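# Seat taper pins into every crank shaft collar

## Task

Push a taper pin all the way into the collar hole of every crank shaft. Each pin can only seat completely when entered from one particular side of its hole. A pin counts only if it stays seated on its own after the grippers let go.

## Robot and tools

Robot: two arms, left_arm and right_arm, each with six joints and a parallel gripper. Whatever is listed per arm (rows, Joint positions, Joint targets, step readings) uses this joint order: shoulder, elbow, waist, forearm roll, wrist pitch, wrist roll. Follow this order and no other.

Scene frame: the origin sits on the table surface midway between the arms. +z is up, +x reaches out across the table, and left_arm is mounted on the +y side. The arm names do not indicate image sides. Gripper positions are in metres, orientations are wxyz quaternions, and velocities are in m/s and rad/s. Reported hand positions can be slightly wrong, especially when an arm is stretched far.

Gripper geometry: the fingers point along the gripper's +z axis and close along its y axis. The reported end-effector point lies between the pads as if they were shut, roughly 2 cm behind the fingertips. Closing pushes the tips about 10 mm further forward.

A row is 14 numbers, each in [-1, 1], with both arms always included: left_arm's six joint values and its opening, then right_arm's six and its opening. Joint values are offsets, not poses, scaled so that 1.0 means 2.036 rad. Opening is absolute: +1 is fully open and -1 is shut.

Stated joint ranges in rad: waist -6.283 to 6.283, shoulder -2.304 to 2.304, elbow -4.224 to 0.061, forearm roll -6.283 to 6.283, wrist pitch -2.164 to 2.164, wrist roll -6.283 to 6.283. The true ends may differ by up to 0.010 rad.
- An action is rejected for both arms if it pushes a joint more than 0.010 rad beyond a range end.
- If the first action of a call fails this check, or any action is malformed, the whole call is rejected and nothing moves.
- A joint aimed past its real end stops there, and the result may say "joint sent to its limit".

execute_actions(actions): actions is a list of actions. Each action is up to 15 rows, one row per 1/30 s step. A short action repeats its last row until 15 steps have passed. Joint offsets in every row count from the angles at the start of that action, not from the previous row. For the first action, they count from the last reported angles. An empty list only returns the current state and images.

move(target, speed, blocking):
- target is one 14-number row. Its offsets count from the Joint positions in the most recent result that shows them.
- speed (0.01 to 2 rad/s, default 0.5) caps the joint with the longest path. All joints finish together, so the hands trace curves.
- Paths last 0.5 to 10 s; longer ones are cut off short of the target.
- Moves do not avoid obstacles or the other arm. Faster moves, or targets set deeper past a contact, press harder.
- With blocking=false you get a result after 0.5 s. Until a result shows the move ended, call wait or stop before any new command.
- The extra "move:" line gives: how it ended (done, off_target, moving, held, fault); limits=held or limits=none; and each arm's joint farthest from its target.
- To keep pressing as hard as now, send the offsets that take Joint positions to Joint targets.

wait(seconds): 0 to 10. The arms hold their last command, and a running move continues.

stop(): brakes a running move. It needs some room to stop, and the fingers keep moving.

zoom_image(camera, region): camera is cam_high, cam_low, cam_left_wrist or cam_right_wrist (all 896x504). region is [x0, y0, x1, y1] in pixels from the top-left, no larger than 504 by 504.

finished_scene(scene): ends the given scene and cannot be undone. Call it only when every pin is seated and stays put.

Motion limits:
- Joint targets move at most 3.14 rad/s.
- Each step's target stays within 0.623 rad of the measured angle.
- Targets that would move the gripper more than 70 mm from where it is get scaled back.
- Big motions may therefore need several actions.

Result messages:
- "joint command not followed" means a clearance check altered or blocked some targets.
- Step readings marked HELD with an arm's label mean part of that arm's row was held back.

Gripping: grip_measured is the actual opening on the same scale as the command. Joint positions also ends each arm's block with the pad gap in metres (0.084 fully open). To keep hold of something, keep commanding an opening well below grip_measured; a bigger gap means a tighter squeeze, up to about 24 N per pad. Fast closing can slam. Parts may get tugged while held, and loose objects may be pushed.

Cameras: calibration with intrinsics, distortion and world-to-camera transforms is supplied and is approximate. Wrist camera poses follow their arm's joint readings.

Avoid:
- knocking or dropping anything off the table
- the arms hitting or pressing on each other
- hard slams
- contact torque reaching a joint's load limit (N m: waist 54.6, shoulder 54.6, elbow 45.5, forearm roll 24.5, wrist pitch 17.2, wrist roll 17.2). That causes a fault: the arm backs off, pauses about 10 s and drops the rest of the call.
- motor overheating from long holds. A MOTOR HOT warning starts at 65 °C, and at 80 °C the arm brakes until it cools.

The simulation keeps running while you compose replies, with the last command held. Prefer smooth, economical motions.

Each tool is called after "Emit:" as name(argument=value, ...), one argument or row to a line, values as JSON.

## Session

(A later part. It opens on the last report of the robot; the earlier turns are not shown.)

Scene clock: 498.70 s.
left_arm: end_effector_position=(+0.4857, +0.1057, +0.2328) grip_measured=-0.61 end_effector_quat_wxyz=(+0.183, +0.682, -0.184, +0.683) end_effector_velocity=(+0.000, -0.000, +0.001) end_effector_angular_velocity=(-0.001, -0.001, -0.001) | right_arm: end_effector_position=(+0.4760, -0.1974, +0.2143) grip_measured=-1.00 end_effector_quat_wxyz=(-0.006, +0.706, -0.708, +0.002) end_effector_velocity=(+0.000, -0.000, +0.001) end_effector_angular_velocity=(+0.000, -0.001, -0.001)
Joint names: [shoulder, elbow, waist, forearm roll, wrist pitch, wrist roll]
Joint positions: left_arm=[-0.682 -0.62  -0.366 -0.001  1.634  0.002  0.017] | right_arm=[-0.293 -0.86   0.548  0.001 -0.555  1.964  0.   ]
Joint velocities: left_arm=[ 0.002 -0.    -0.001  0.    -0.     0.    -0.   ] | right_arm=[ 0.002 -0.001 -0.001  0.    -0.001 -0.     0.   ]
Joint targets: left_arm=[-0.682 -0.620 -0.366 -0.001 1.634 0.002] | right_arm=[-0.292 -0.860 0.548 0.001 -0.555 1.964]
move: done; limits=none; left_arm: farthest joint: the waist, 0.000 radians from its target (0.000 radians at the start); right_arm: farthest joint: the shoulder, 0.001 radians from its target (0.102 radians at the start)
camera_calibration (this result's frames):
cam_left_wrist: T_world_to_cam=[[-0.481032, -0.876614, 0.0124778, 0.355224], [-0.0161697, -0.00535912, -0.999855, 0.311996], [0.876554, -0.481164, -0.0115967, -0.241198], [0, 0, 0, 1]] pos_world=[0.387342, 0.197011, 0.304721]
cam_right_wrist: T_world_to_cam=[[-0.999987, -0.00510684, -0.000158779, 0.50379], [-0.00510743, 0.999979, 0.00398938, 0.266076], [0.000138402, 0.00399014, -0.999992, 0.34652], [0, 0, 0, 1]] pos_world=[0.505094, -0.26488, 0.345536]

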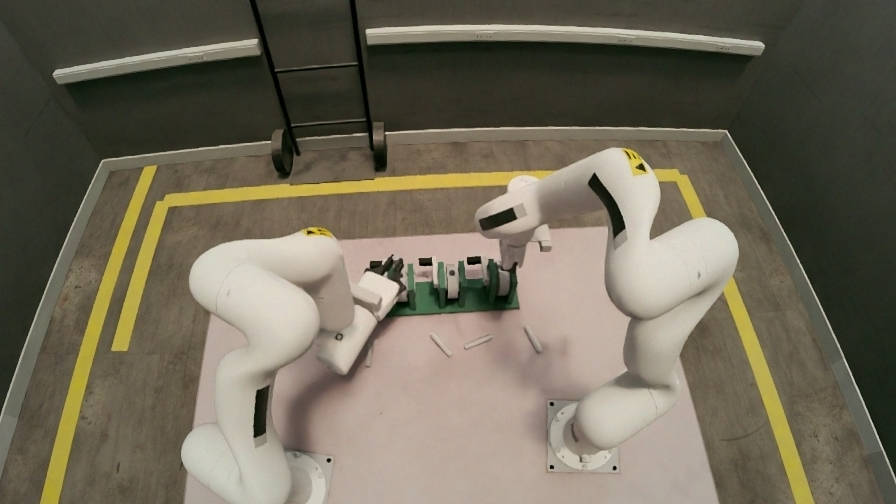

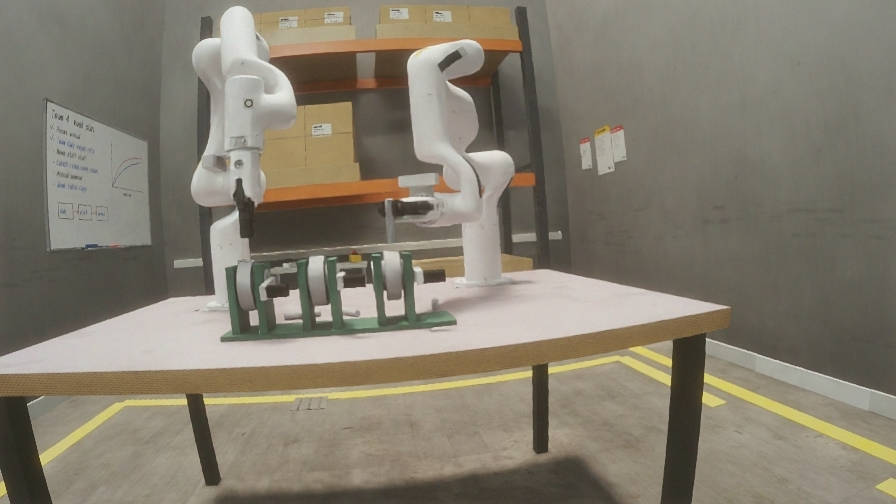

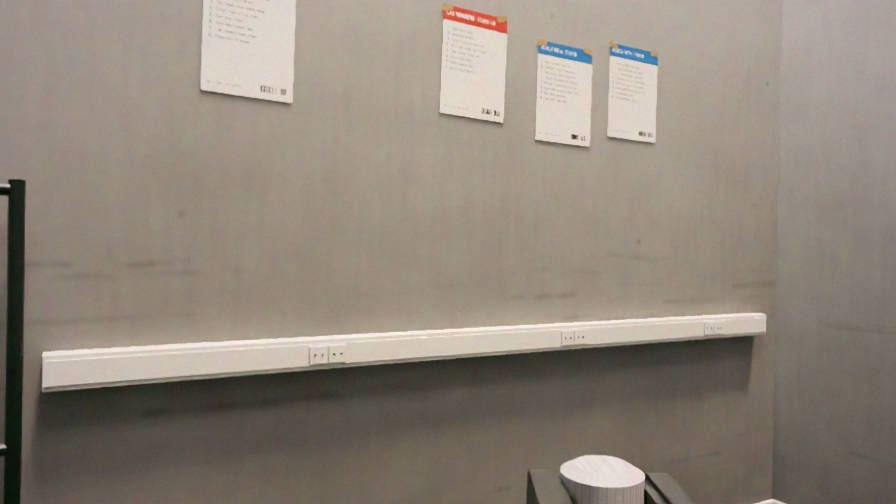

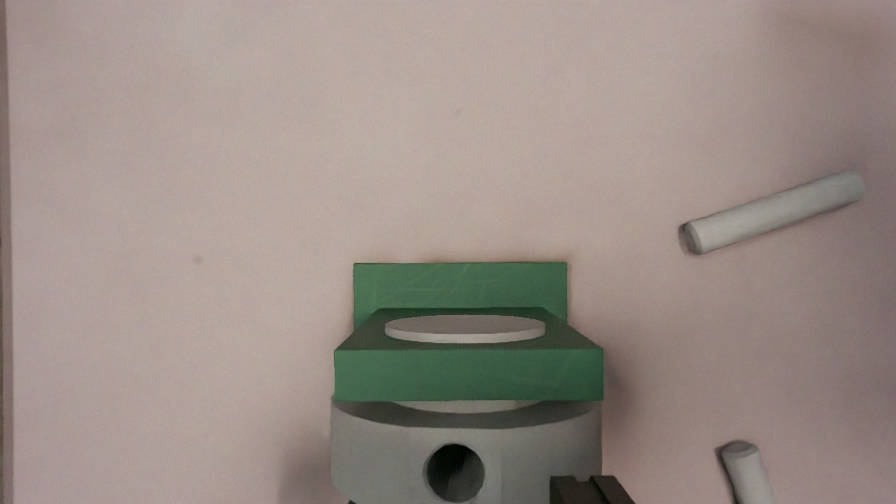

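Emit:
move(
  target=[0,0,0,0,0,0,-1,0.1415,0.174,-0.033,0,0.0265,-0.9646,0],
  speed=1,
)

Emit:
move(
  target=[0,0,0,0,0,0,-1,-0.264,0,0,0,0.264,0,0],
  speed=0.4,
)

Emit:
move(
  target=[0,0,0,0,0,0,-1,0,0,0,0,0,0,-1],
)

Emit:
move(
  target=[0,0,0,0,0,0,-1,0.33,0.04,0,0,-0.28,0,-1],
)

Emit:
move(
  target=[0,0,0,0,0,0,-1,-0.12,0.04,0.25,0,0.62,0,-1],
  speed=0.7,
)

Scene clock: 519.57 s.
left_arm: end_effector_position=(+0.4857, +0.1057, +0.2328) grip_measured=-0.61 end_effector_quat_wxyz=(+0.183, +0.682, -0.184, +0.683) end_effector_velocity=(+0.000, -0.000, +0.001) end_effector_angular_velocity=(-0.001, -0.001, -0.000) | right_arm: end_effector_position=(+0.3613, -0.2694, +0.2080) grip_measured=-0.01 end_effector_quat_wxyz=(-0.000, +0.987, +0.161, +0.000) end_effector_velocity=(-0.000, -0.000, -0.000) end_effector_angular_velocity=(-0.001, +0.002, +0.000)
Joint names: [shoulder, elbow, waist, forearm roll, wrist pitch, wrist roll]
Joint positions: left_arm=[-0.682 -0.62  -0.366 -0.001  1.634  0.002  0.017] | right_arm=[-0.005 -0.506  0.481  0.001 -0.501  0.001  0.044]
Joint velocities: left_arm=[ 0.001  0.    -0.    -0.     0.001 -0.     0.   ] | right_arm=[ 0.     0.    -0.001 -0.    -0.001 -0.001  0.   ]
Joint targets: left_arm=[-0.682 -0.620 -0.366 -0.001 1.634 0.002] | right_arm=[-0.005 -0.506 0.481 0.001 -0.501 0.000]
move: done; limits=none; left_arm: farthest joint: the waist, 0.000 radians from its target (0.000 radians at the start); right_arm: farthest joint: the waist, 0.000 radians from its target (0.068 radians at the start)
camera_calibration (this result's frames):
cam_left_wrist: T_world_to_cam=[[-0.481032, -0.876614, 0.0124777, 0.355224], [-0.0161697, -0.00535894, -0.999855, 0.311996], [0.876554, -0.481164, -0.0115968, -0.241198], [0, 0, 0, 1]] pos_world=[0.387342, 0.197011, 0.304721]
cam_right_wrist: T_world_to_cam=[[0.32447, -0.945837, 0.0105213, -0.345494], [-0.945884, -0.324502, -0.00146992, 0.321708], [0.00480448, -0.00947495, -0.999944, 0.335187], [0, 0, 0, 1]] pos_world=[0.414791, -0.21921, 0.339276]

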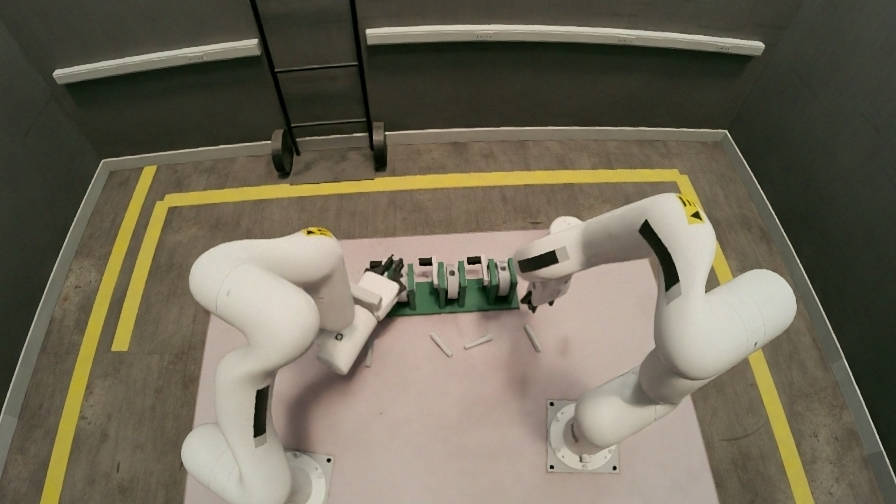

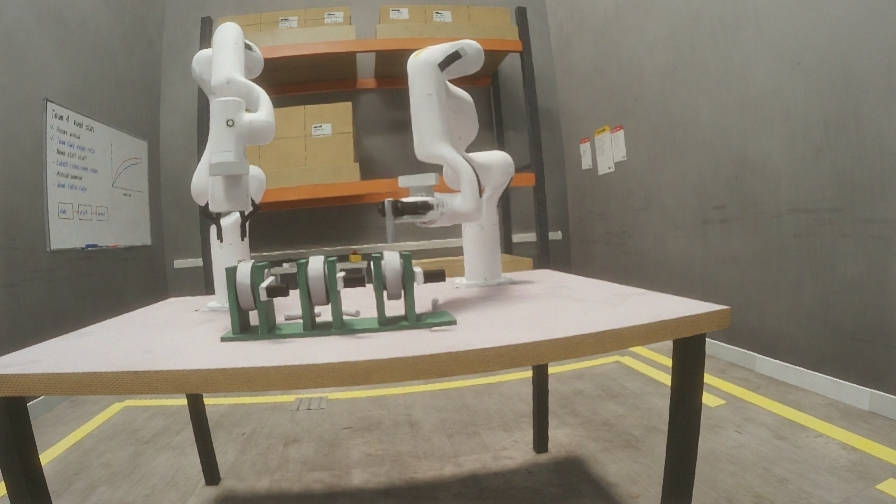

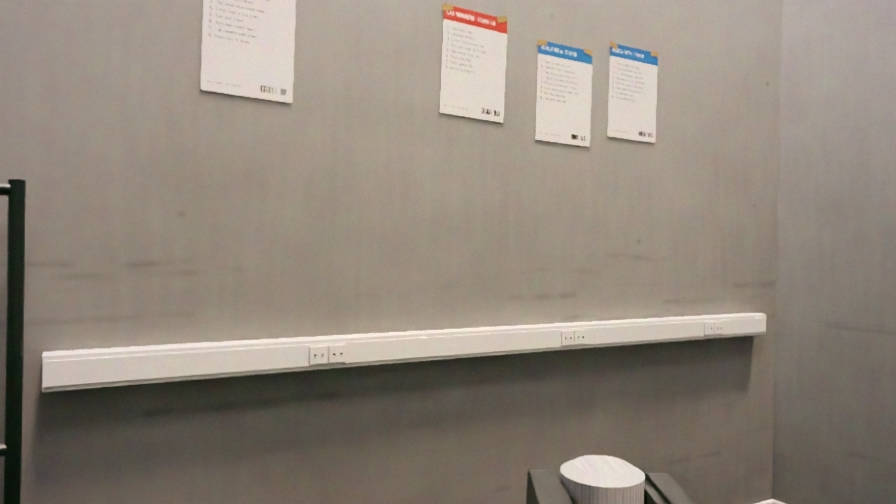

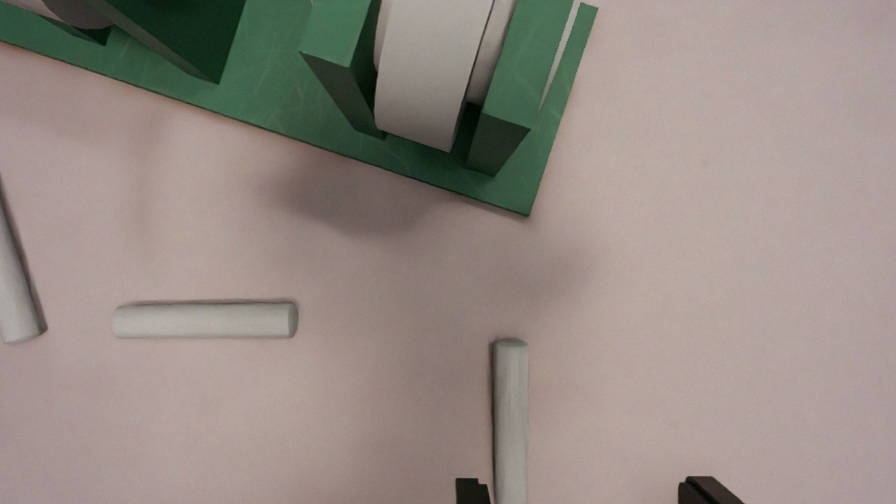

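Scene clock: 521.30 s.
left_arm: end_effector_position=(+0.4857, +0.1057, +0.2328) grip_measured=-0.61 end_effector_quat_wxyz=(+0.183, +0.682, -0.184, +0.683) end_effector_velocity=(-0.000, -0.001, +0.000) end_effector_angular_velocity=(+0.000, +0.001, -0.002) | right_arm: end_effector_position=(+0.3593, -0.2702, +0.0226) grip_measured=-0.01 end_effector_quat_wxyz=(-0.000, +0.987, +0.161, +0.000) end_effector_velocity=(-0.002, -0.001, -0.001) end_effector_angular_velocity=(-0.001, +0.004, -0.002)
Joint names: [shoulder, elbow, waist, forearm roll, wrist pitch, wrist roll]
Joint positions: left_arm=[-0.682 -0.62  -0.366 -0.001  1.634  0.002  0.017] | right_arm=[-0.542 -0.506  0.481  0.001  0.036  0.001  0.044]
Joint velocities: left_arm=[ 0.001  0.    -0.001  0.001 -0.001  0.     0.   ] | right_arm=[-0.004  0.001 -0.002  0.     0.001  0.     0.   ]
Joint targets: left_arm=[-0.682 -0.620 -0.366 -0.001 1.634 0.002] | right_arm=[-0.542 -0.506 0.481 0.001 0.036 0.001]
move: done; limits=none; left_arm: farthest joint: the waist, 0.000 radians from its target (0.000 radians at the start); right_arm: farthest joint: the shoulder, 0.001 radians from its target (0.538 radians at the start)
camera_calibration (this result's frames):
cam_left_wrist: T_world_to_cam=[[-0.481032, -0.876614, 0.0124776, 0.355224], [-0.0161696, -0.00535891, -0.999855, 0.311996], [0.876554, -0.481164, -0.0115967, -0.241198], [0, 0, 0, 1]] pos_world=[0.387342, 0.197011, 0.304721]
cam_right_wrist: T_world_to_cam=[[0.32433, -0.945878, 0.0111366, -0.343656], [-0.945927, -0.324372, -0.0020792, 0.319403], [0.00557906, -0.00986004, -0.999936, 0.149437], [0, 0, 0, 1]] pos_world=[0.412757, -0.219978, 0.153919]

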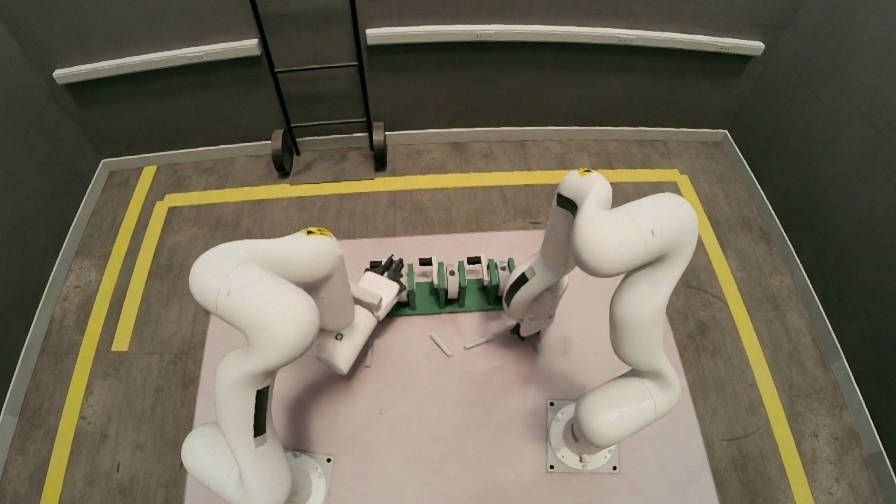

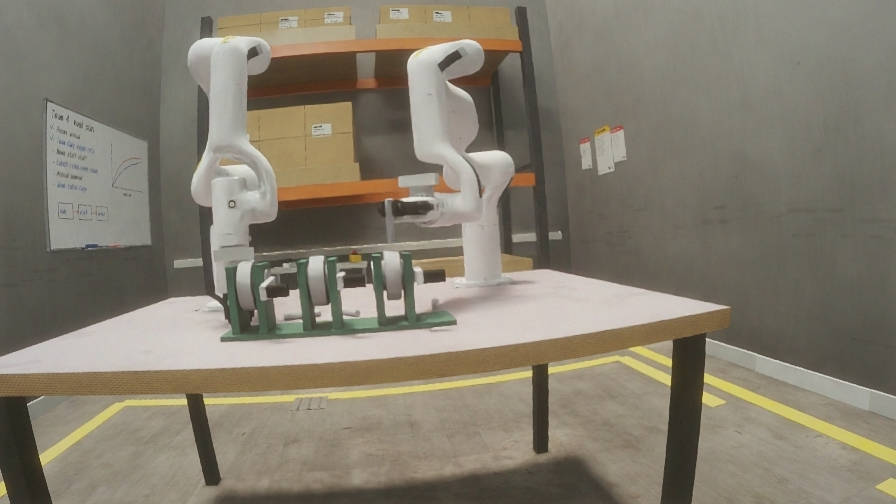

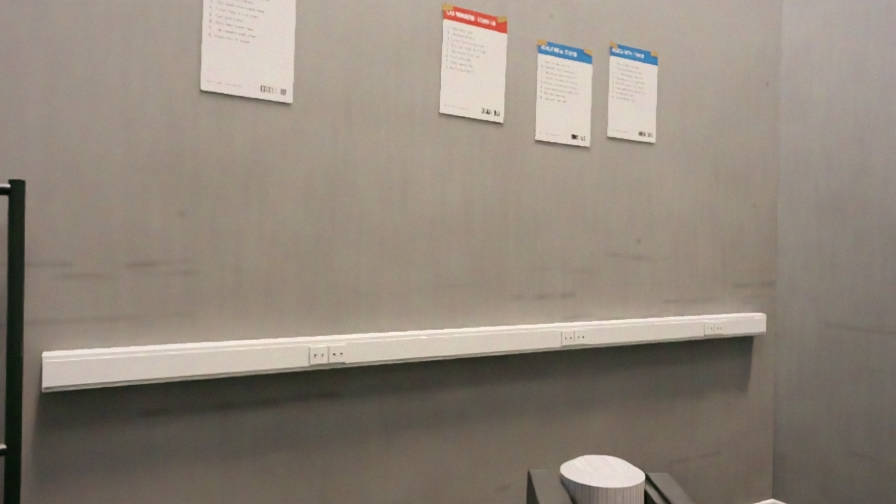

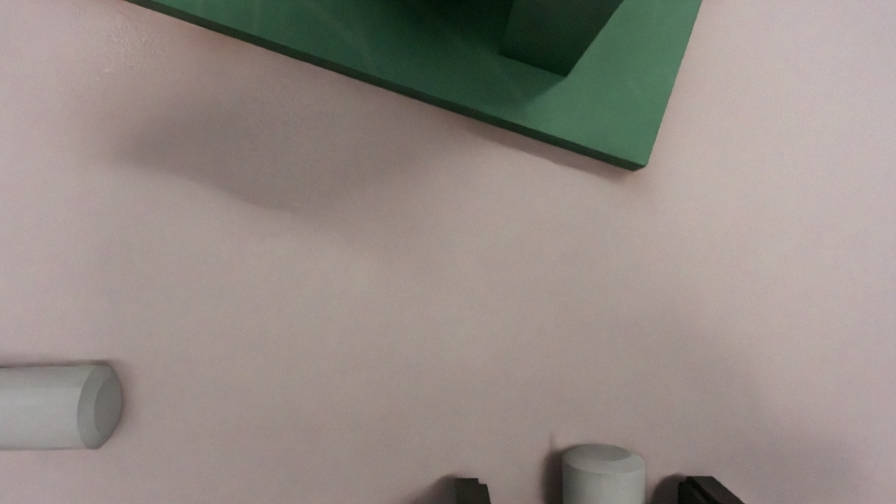

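Scene clock: 521.80 s.
left_arm: end_effector_position=(+0.4857, +0.1057, +0.2328) grip_measured=-0.61 end_effector_quat_wxyz=(+0.183, +0.682, -0.184, +0.683) end_effector_velocity=(-0.000, -0.000, -0.001) end_effector_angular_velocity=(+0.001, +0.002, -0.000) | right_arm: end_effector_position=(+0.3594, -0.2702, +0.0227) grip_measured=-0.62 end_effector_quat_wxyz=(-0.000, +0.987, +0.161, +0.000) end_effector_velocity=(-0.000, -0.001, -0.000) end_effector_angular_velocity=(-0.001, +0.002, -0.002)
Joint names: [shoulder, elbow, waist, forearm roll, wrist pitch, wrist roll]
Joint positions: left_arm=[-0.682 -0.62  -0.366 -0.001  1.634  0.002  0.017] | right_arm=[-0.542 -0.506  0.481  0.001  0.036  0.001  0.017]
Joint velocities: left_arm=[-0.001  0.    -0.    -0.    -0.002 -0.     0.   ] | right_arm=[-0.001 -0.    -0.002 -0.    -0.002  0.001 -0.   ]
Joint targets: left_arm=[-0.682 -0.620 -0.366 -0.001 1.634 0.002] | right_arm=[-0.542 -0.506 0.481 0.001 0.036 0.001]
move: done; limits=none; left_arm: farthest joint: the waist, 0.000 radians from its target (0.000 radians at the start); right_arm: farthest joint: the waist, 0.000 radians from its target (0.000 radians at the start)
camera_calibration (this result's frames):
cam_left_wrist: T_world_to_cam=[[-0.481032, -0.876614, 0.0124778, 0.355224], [-0.0161698, -0.00535901, -0.999855, 0.311996], [0.876554, -0.481164, -0.0115968, -0.241198], [0, 0, 0, 1]] pos_world=[0.387342, 0.197011, 0.304721]
cam_right_wrist: T_world_to_cam=[[0.324342, -0.945874, 0.0111373, -0.343659], [-0.945923, -0.324385, -0.00223606, 0.319483], [0.0057278, -0.00980976, -0.999935, 0.149448], [0, 0, 0, 1]] pos_world=[0.412813, -0.219957, 0.15398]

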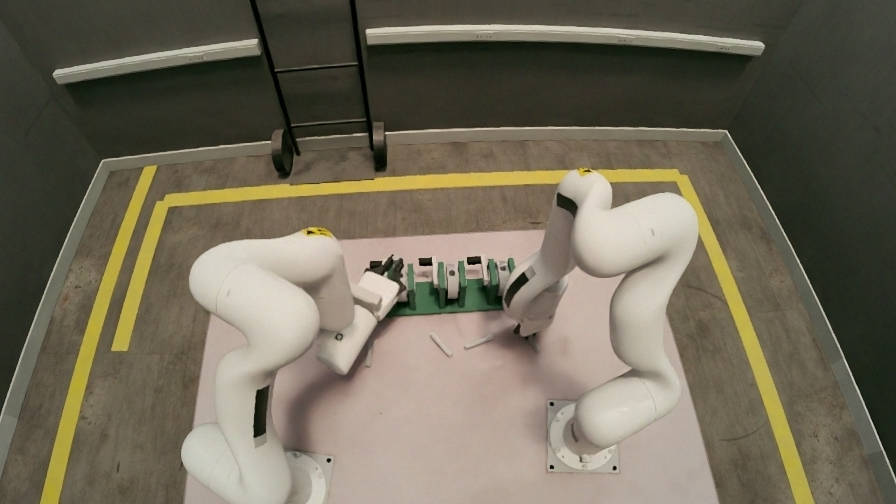

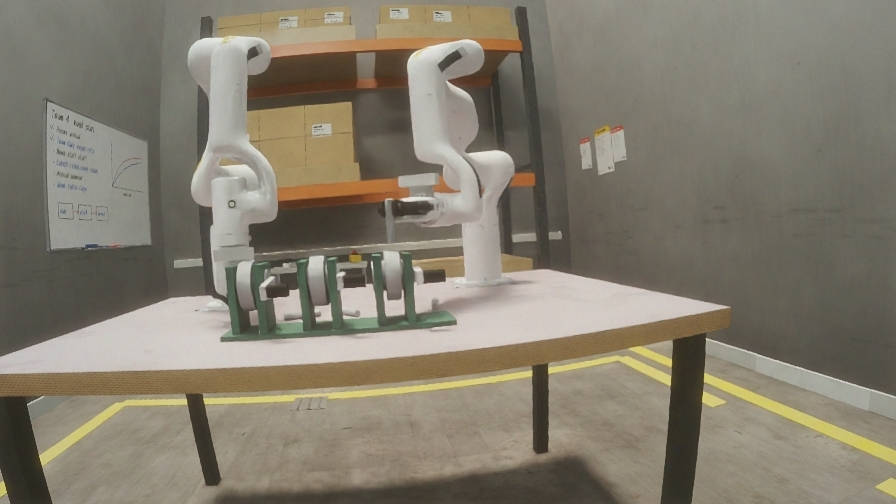

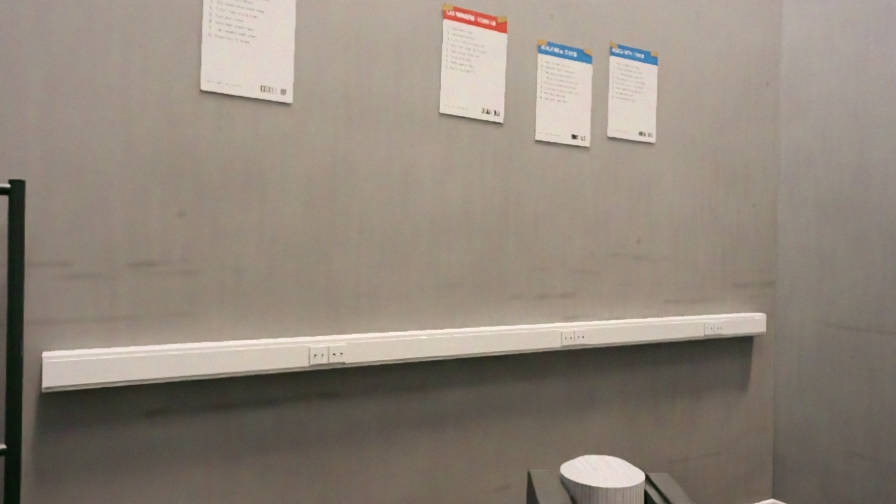

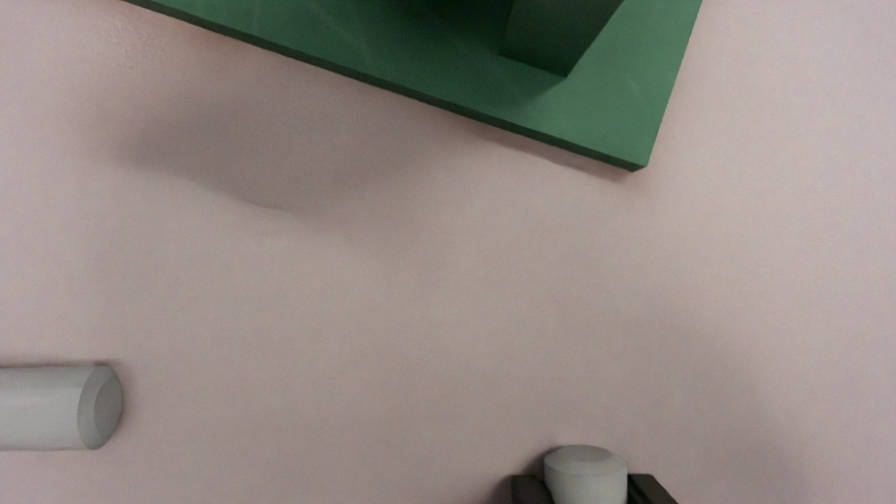

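Scene clock: 523.57 s.
left_arm: end_effector_position=(+0.4857, +0.1057, +0.2328) grip_measured=-0.61 end_effector_quat_wxyz=(+0.183, +0.682, -0.184, +0.683) end_effector_velocity=(+0.000, -0.000, +0.001) end_effector_angular_velocity=(-0.002, -0.003, -0.001) | right_arm: end_effector_position=(+0.3312, -0.2795, +0.2231) grip_measured=-0.62 end_effector_quat_wxyz=(-0.002, +0.987, +0.161, +0.010) end_effector_velocity=(+0.001, +0.000, +0.001) end_effector_angular_velocity=(+0.001, -0.002, +0.001)
Joint names: [shoulder, elbow, waist, forearm roll, wrist pitch, wrist roll]
Joint positions: left_arm=[-0.682 -0.62  -0.366 -0.001  1.634  0.002  0.017] | right_arm=[ 0.13  -0.425  0.481  0.001 -0.534  0.001  0.017]
Joint velocities: left_arm=[ 0.002 -0.     0.     0.001  0.001  0.    -0.   ] | right_arm=[ 0.002 -0.001  0.001  0.    -0.001 -0.    -0.   ]
Joint targets: left_arm=[-0.682 -0.620 -0.366 -0.001 1.634 0.002] | right_arm=[0.130 -0.425 0.481 0.001 -0.534 0.001]
move: done; limits=none; left_arm: farthest joint: the waist, 0.000 radians from its target (0.000 radians at the start); right_arm: farthest joint: the waist, 0.000 radians from its target (0.000 radians at the start)
camera_calibration (this result's frames):
cam_left_wrist: T_world_to_cam=[[-0.481032, -0.876614, 0.0124777, 0.355224], [-0.0161699, -0.00535888, -0.999855, 0.311996], [0.876554, -0.481164, -0.011597, -0.241198], [0, 0, 0, 1]] pos_world=[0.387342, 0.197011, 0.304721]
cam_right_wrist: T_world_to_cam=[[0.32429, -0.945898, 0.010602, -0.345443], [-0.945646, -0.32445, -0.0220416, 0.294537], [0.0242889, -0.00287793, -0.999701, 0.345634], [0, 0, 0, 1]] pos_world=[0.382157, -0.230196, 0.355685]

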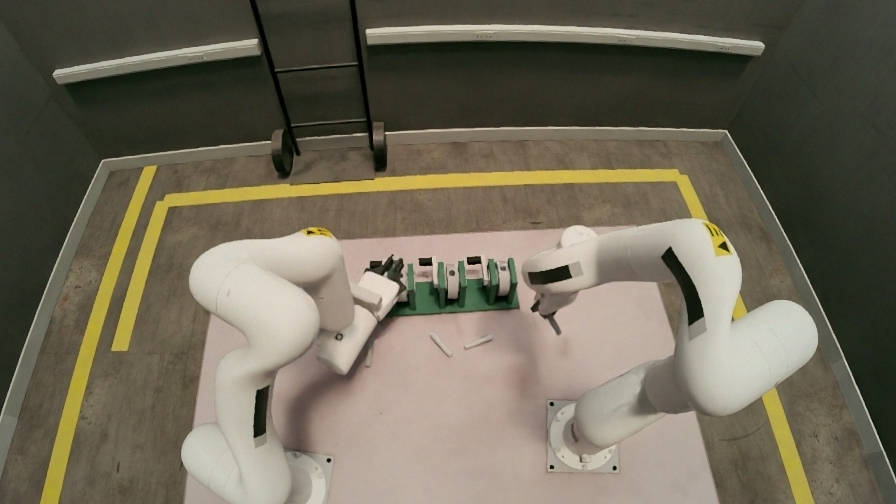

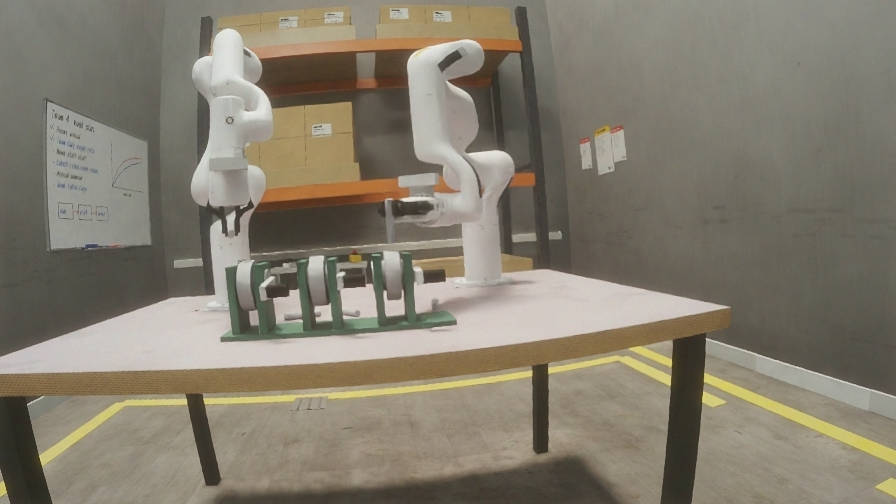

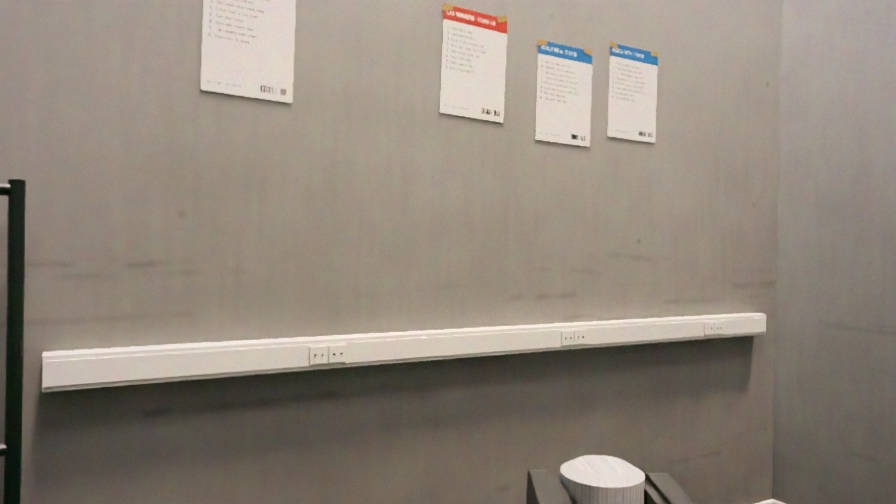

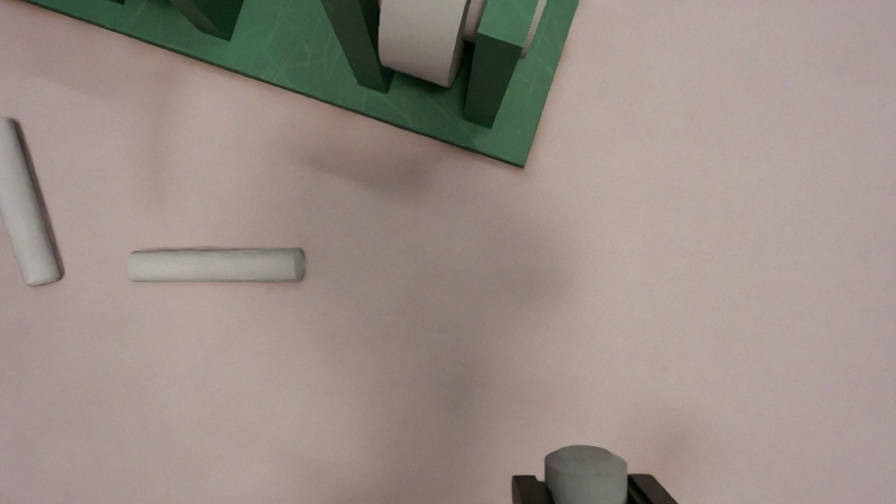

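Scene clock: 525.87 s.
left_arm: end_effector_position=(+0.4857, +0.1057, +0.2328) grip_measured=-0.61 end_effector_quat_wxyz=(+0.183, +0.682, -0.184, +0.683) end_effector_velocity=(-0.000, -0.000, -0.001) end_effector_angular_velocity=(+0.001, +0.001, -0.001) | right_arm: end_effector_position=(+0.3685, -0.0169, +0.2298) grip_measured=-0.62 end_effector_quat_wxyz=(-0.186, +0.812, +0.359, +0.421) end_effector_velocity=(-0.000, -0.000, -0.000) end_effector_angular_velocity=(+0.000, -0.000, +0.001)
Joint names: [shoulder, elbow, waist, forearm roll, wrist pitch, wrist roll]
Joint positions: left_arm=[-0.682 -0.62  -0.366 -0.001  1.634  0.002  0.017] | right_arm=[-0.115 -0.343  0.99   0.001  0.728  0.001  0.017]
Joint velocities: left_arm=[-0.001  0.     0.     0.001  0.     0.    -0.   ] | right_arm=[-0.001  0.001  0.001  0.     0.003 -0.     0.   ]
Joint targets: left_arm=[-0.682 -0.620 -0.366 -0.001 1.634 0.002] | right_arm=[-0.115 -0.343 0.990 0.001 0.728 0.001]
move: done; limits=none; left_arm: farthest joint: the waist, 0.000 radians from its target (0.000 radians at the start); right_arm: farthest joint: the waist, 0.000 radians from its target (0.509 radians at the start)
camera_calibration (this result's frames):
cam_left_wrist: T_world_to_cam=[[-0.481032, -0.876614, 0.0124777, 0.355224], [-0.0161698, -0.00535887, -0.999855, 0.311996], [0.876554, -0.481164, -0.0115969, -0.241197], [0, 0, 0, 1]] pos_world=[0.387342, 0.197011, 0.304721]
cam_right_wrist: T_world_to_cam=[[0.735976, -0.676909, 0.0115575, -0.256548], [-0.382127, -0.429443, -0.818265, 0.388687], [0.558854, 0.597807, -0.574725, 0.0677434], [0, 0, 0, 1]] pos_world=[0.299482, -0.0472388, 0.359948]

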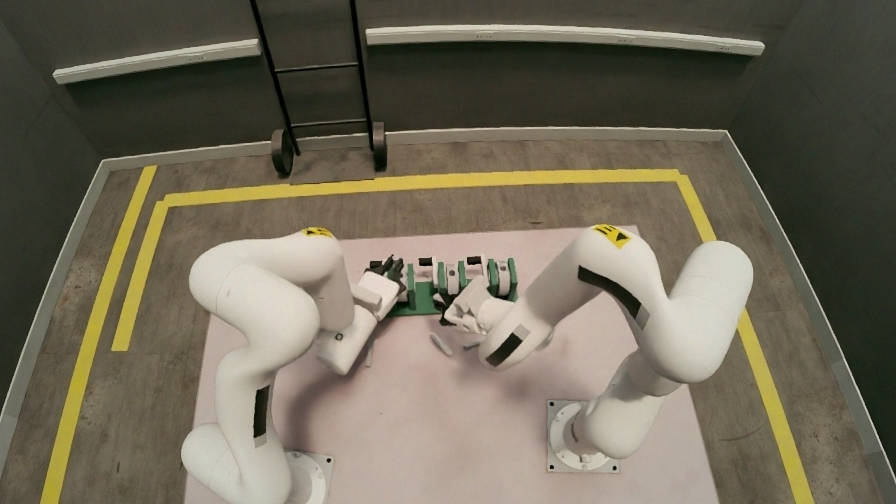

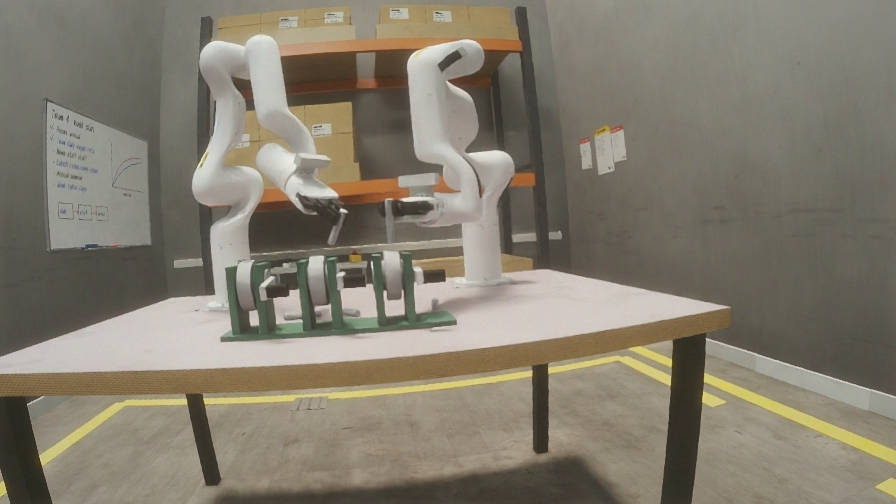

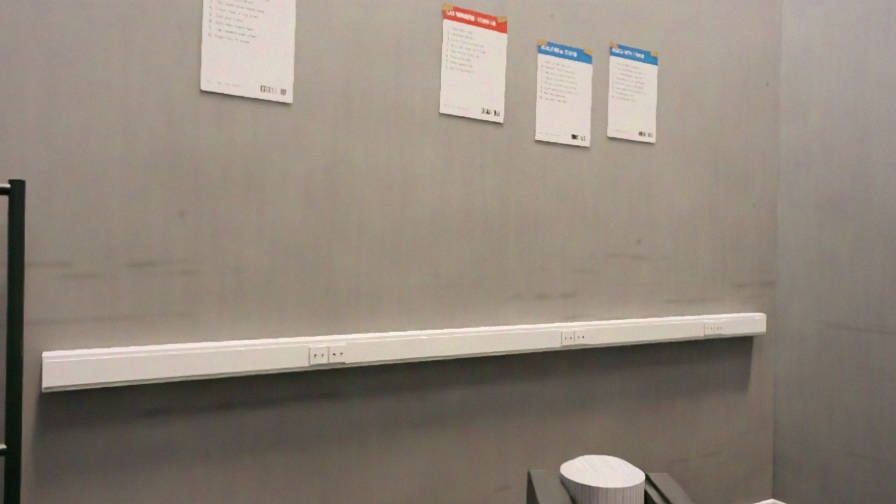

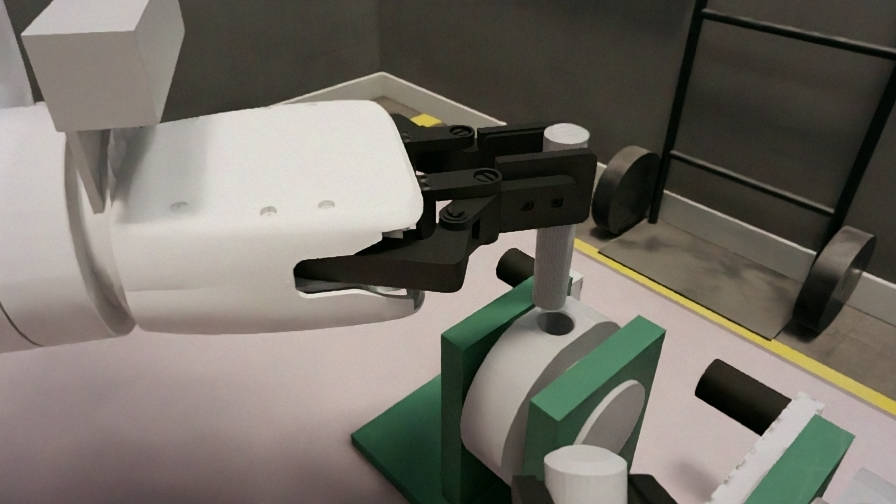

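Emit:
move(
  target=[-0.02,-0.0118,0.002,0,0.0075,0,-1,0,0,0,0,0,0,-1],
  speed=0.05,
)

Emit:
zoom_image(
  camera="cam_low",
  region=[350,190,450,290],
)

Scene clock: 537.93 s.
left_arm: end_effector_position=(+0.4912, +0.1054, +0.2203) grip_measured=-0.61 end_effector_quat_wxyz=(+0.182, +0.683, -0.183, +0.683) end_effector_velocity=(+0.000, -0.000, +0.000) end_effector_angular_velocity=(-0.000, -0.001, -0.000) | right_arm: end_effector_position=(+0.3685, -0.0169, +0.2298) grip_measured=-0.62 end_effector_quat_wxyz=(-0.186, +0.812, +0.359, +0.421) end_effector_velocity=(-0.001, +0.000, -0.000) end_effector_angular_velocity=(-0.000, +0.001, +0.001)
Joint names: [shoulder, elbow, waist, forearm roll, wrist pitch, wrist roll]
Joint positions: left_arm=[-0.722 -0.644 -0.362 -0.001  1.649  0.002  0.017] | right_arm=[-0.115 -0.343  0.99   0.001  0.728  0.001  0.017]
Joint velocities: left_arm=[-0.    -0.001 -0.     0.     0.     0.    -0.   ] | right_arm=[-0.     0.     0.001 -0.    -0.     0.    -0.   ]
Joint targets: left_arm=[-0.722 -0.644 -0.362 -0.001 1.649 0.002] | right_arm=[-0.115 -0.343 0.990 0.001 0.728 0.001]
move: done; limits=none; left_arm: farthest joint: the waist, 0.000 radians from its target (0.004 radians at the start); right_arm: farthest joint: the waist, 0.000 radians from its target (0.000 radians at the start)
camera_calibration (this result's frames):
cam_left_wrist: T_world_to_cam=[[-0.477452, -0.87857, 0.0124326, 0.356232], [-0.0173042, -0.00474485, -0.999839, 0.300023], [0.878487, -0.47759, -0.0129375, -0.247289], [0, 0, 0, 1]] pos_world=[0.392516, 0.196295, 0.292347]
cam_right_wrist: T_world_to_cam=[[0.735976, -0.676909, 0.0115576, -0.256548], [-0.382127, -0.429443, -0.818265, 0.388686], [0.558854, 0.597807, -0.574725, 0.0677436], [0, 0, 0, 1]] pos_world=[0.299482, -0.0472387, 0.359947]

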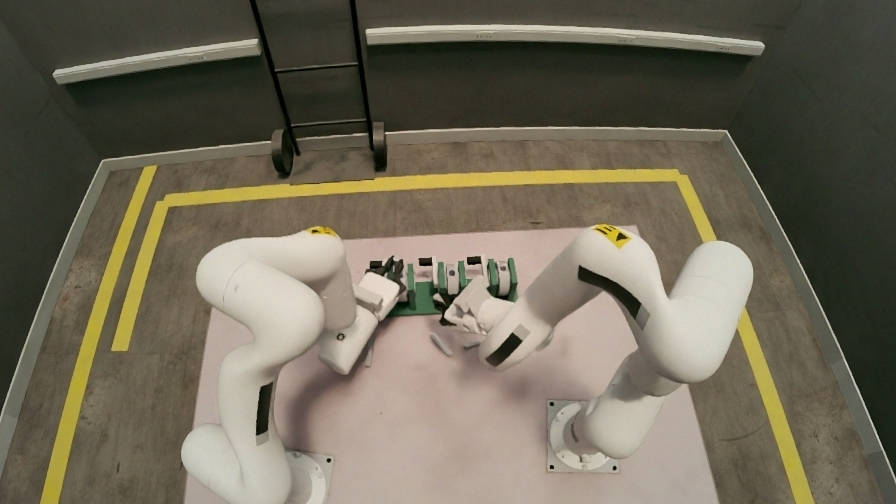

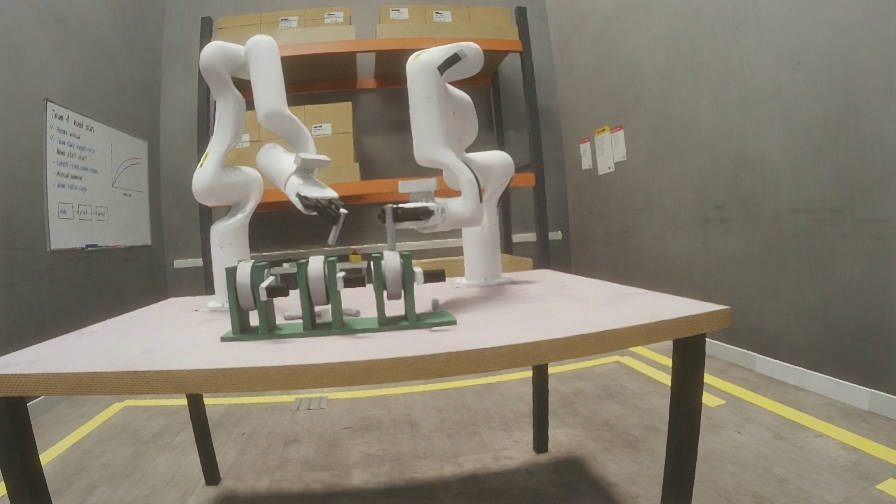

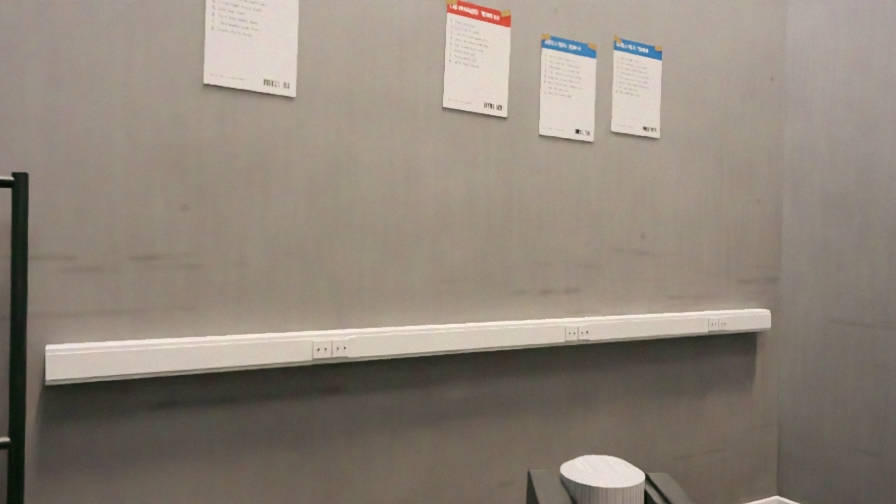

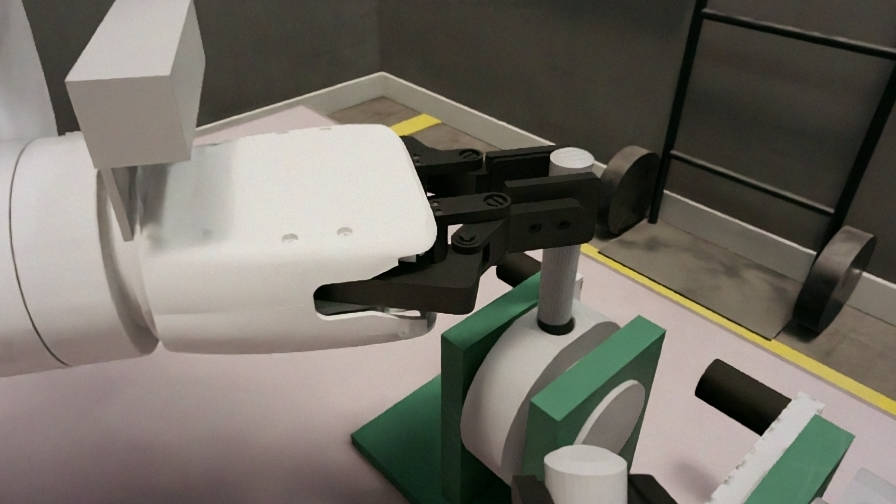

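Region (350, 190, 450, 290) of cam_low's 896x504 image, scaled by 5.040, with more detail than that image has.

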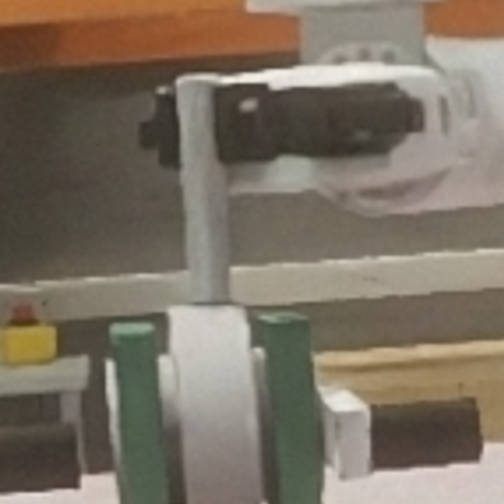

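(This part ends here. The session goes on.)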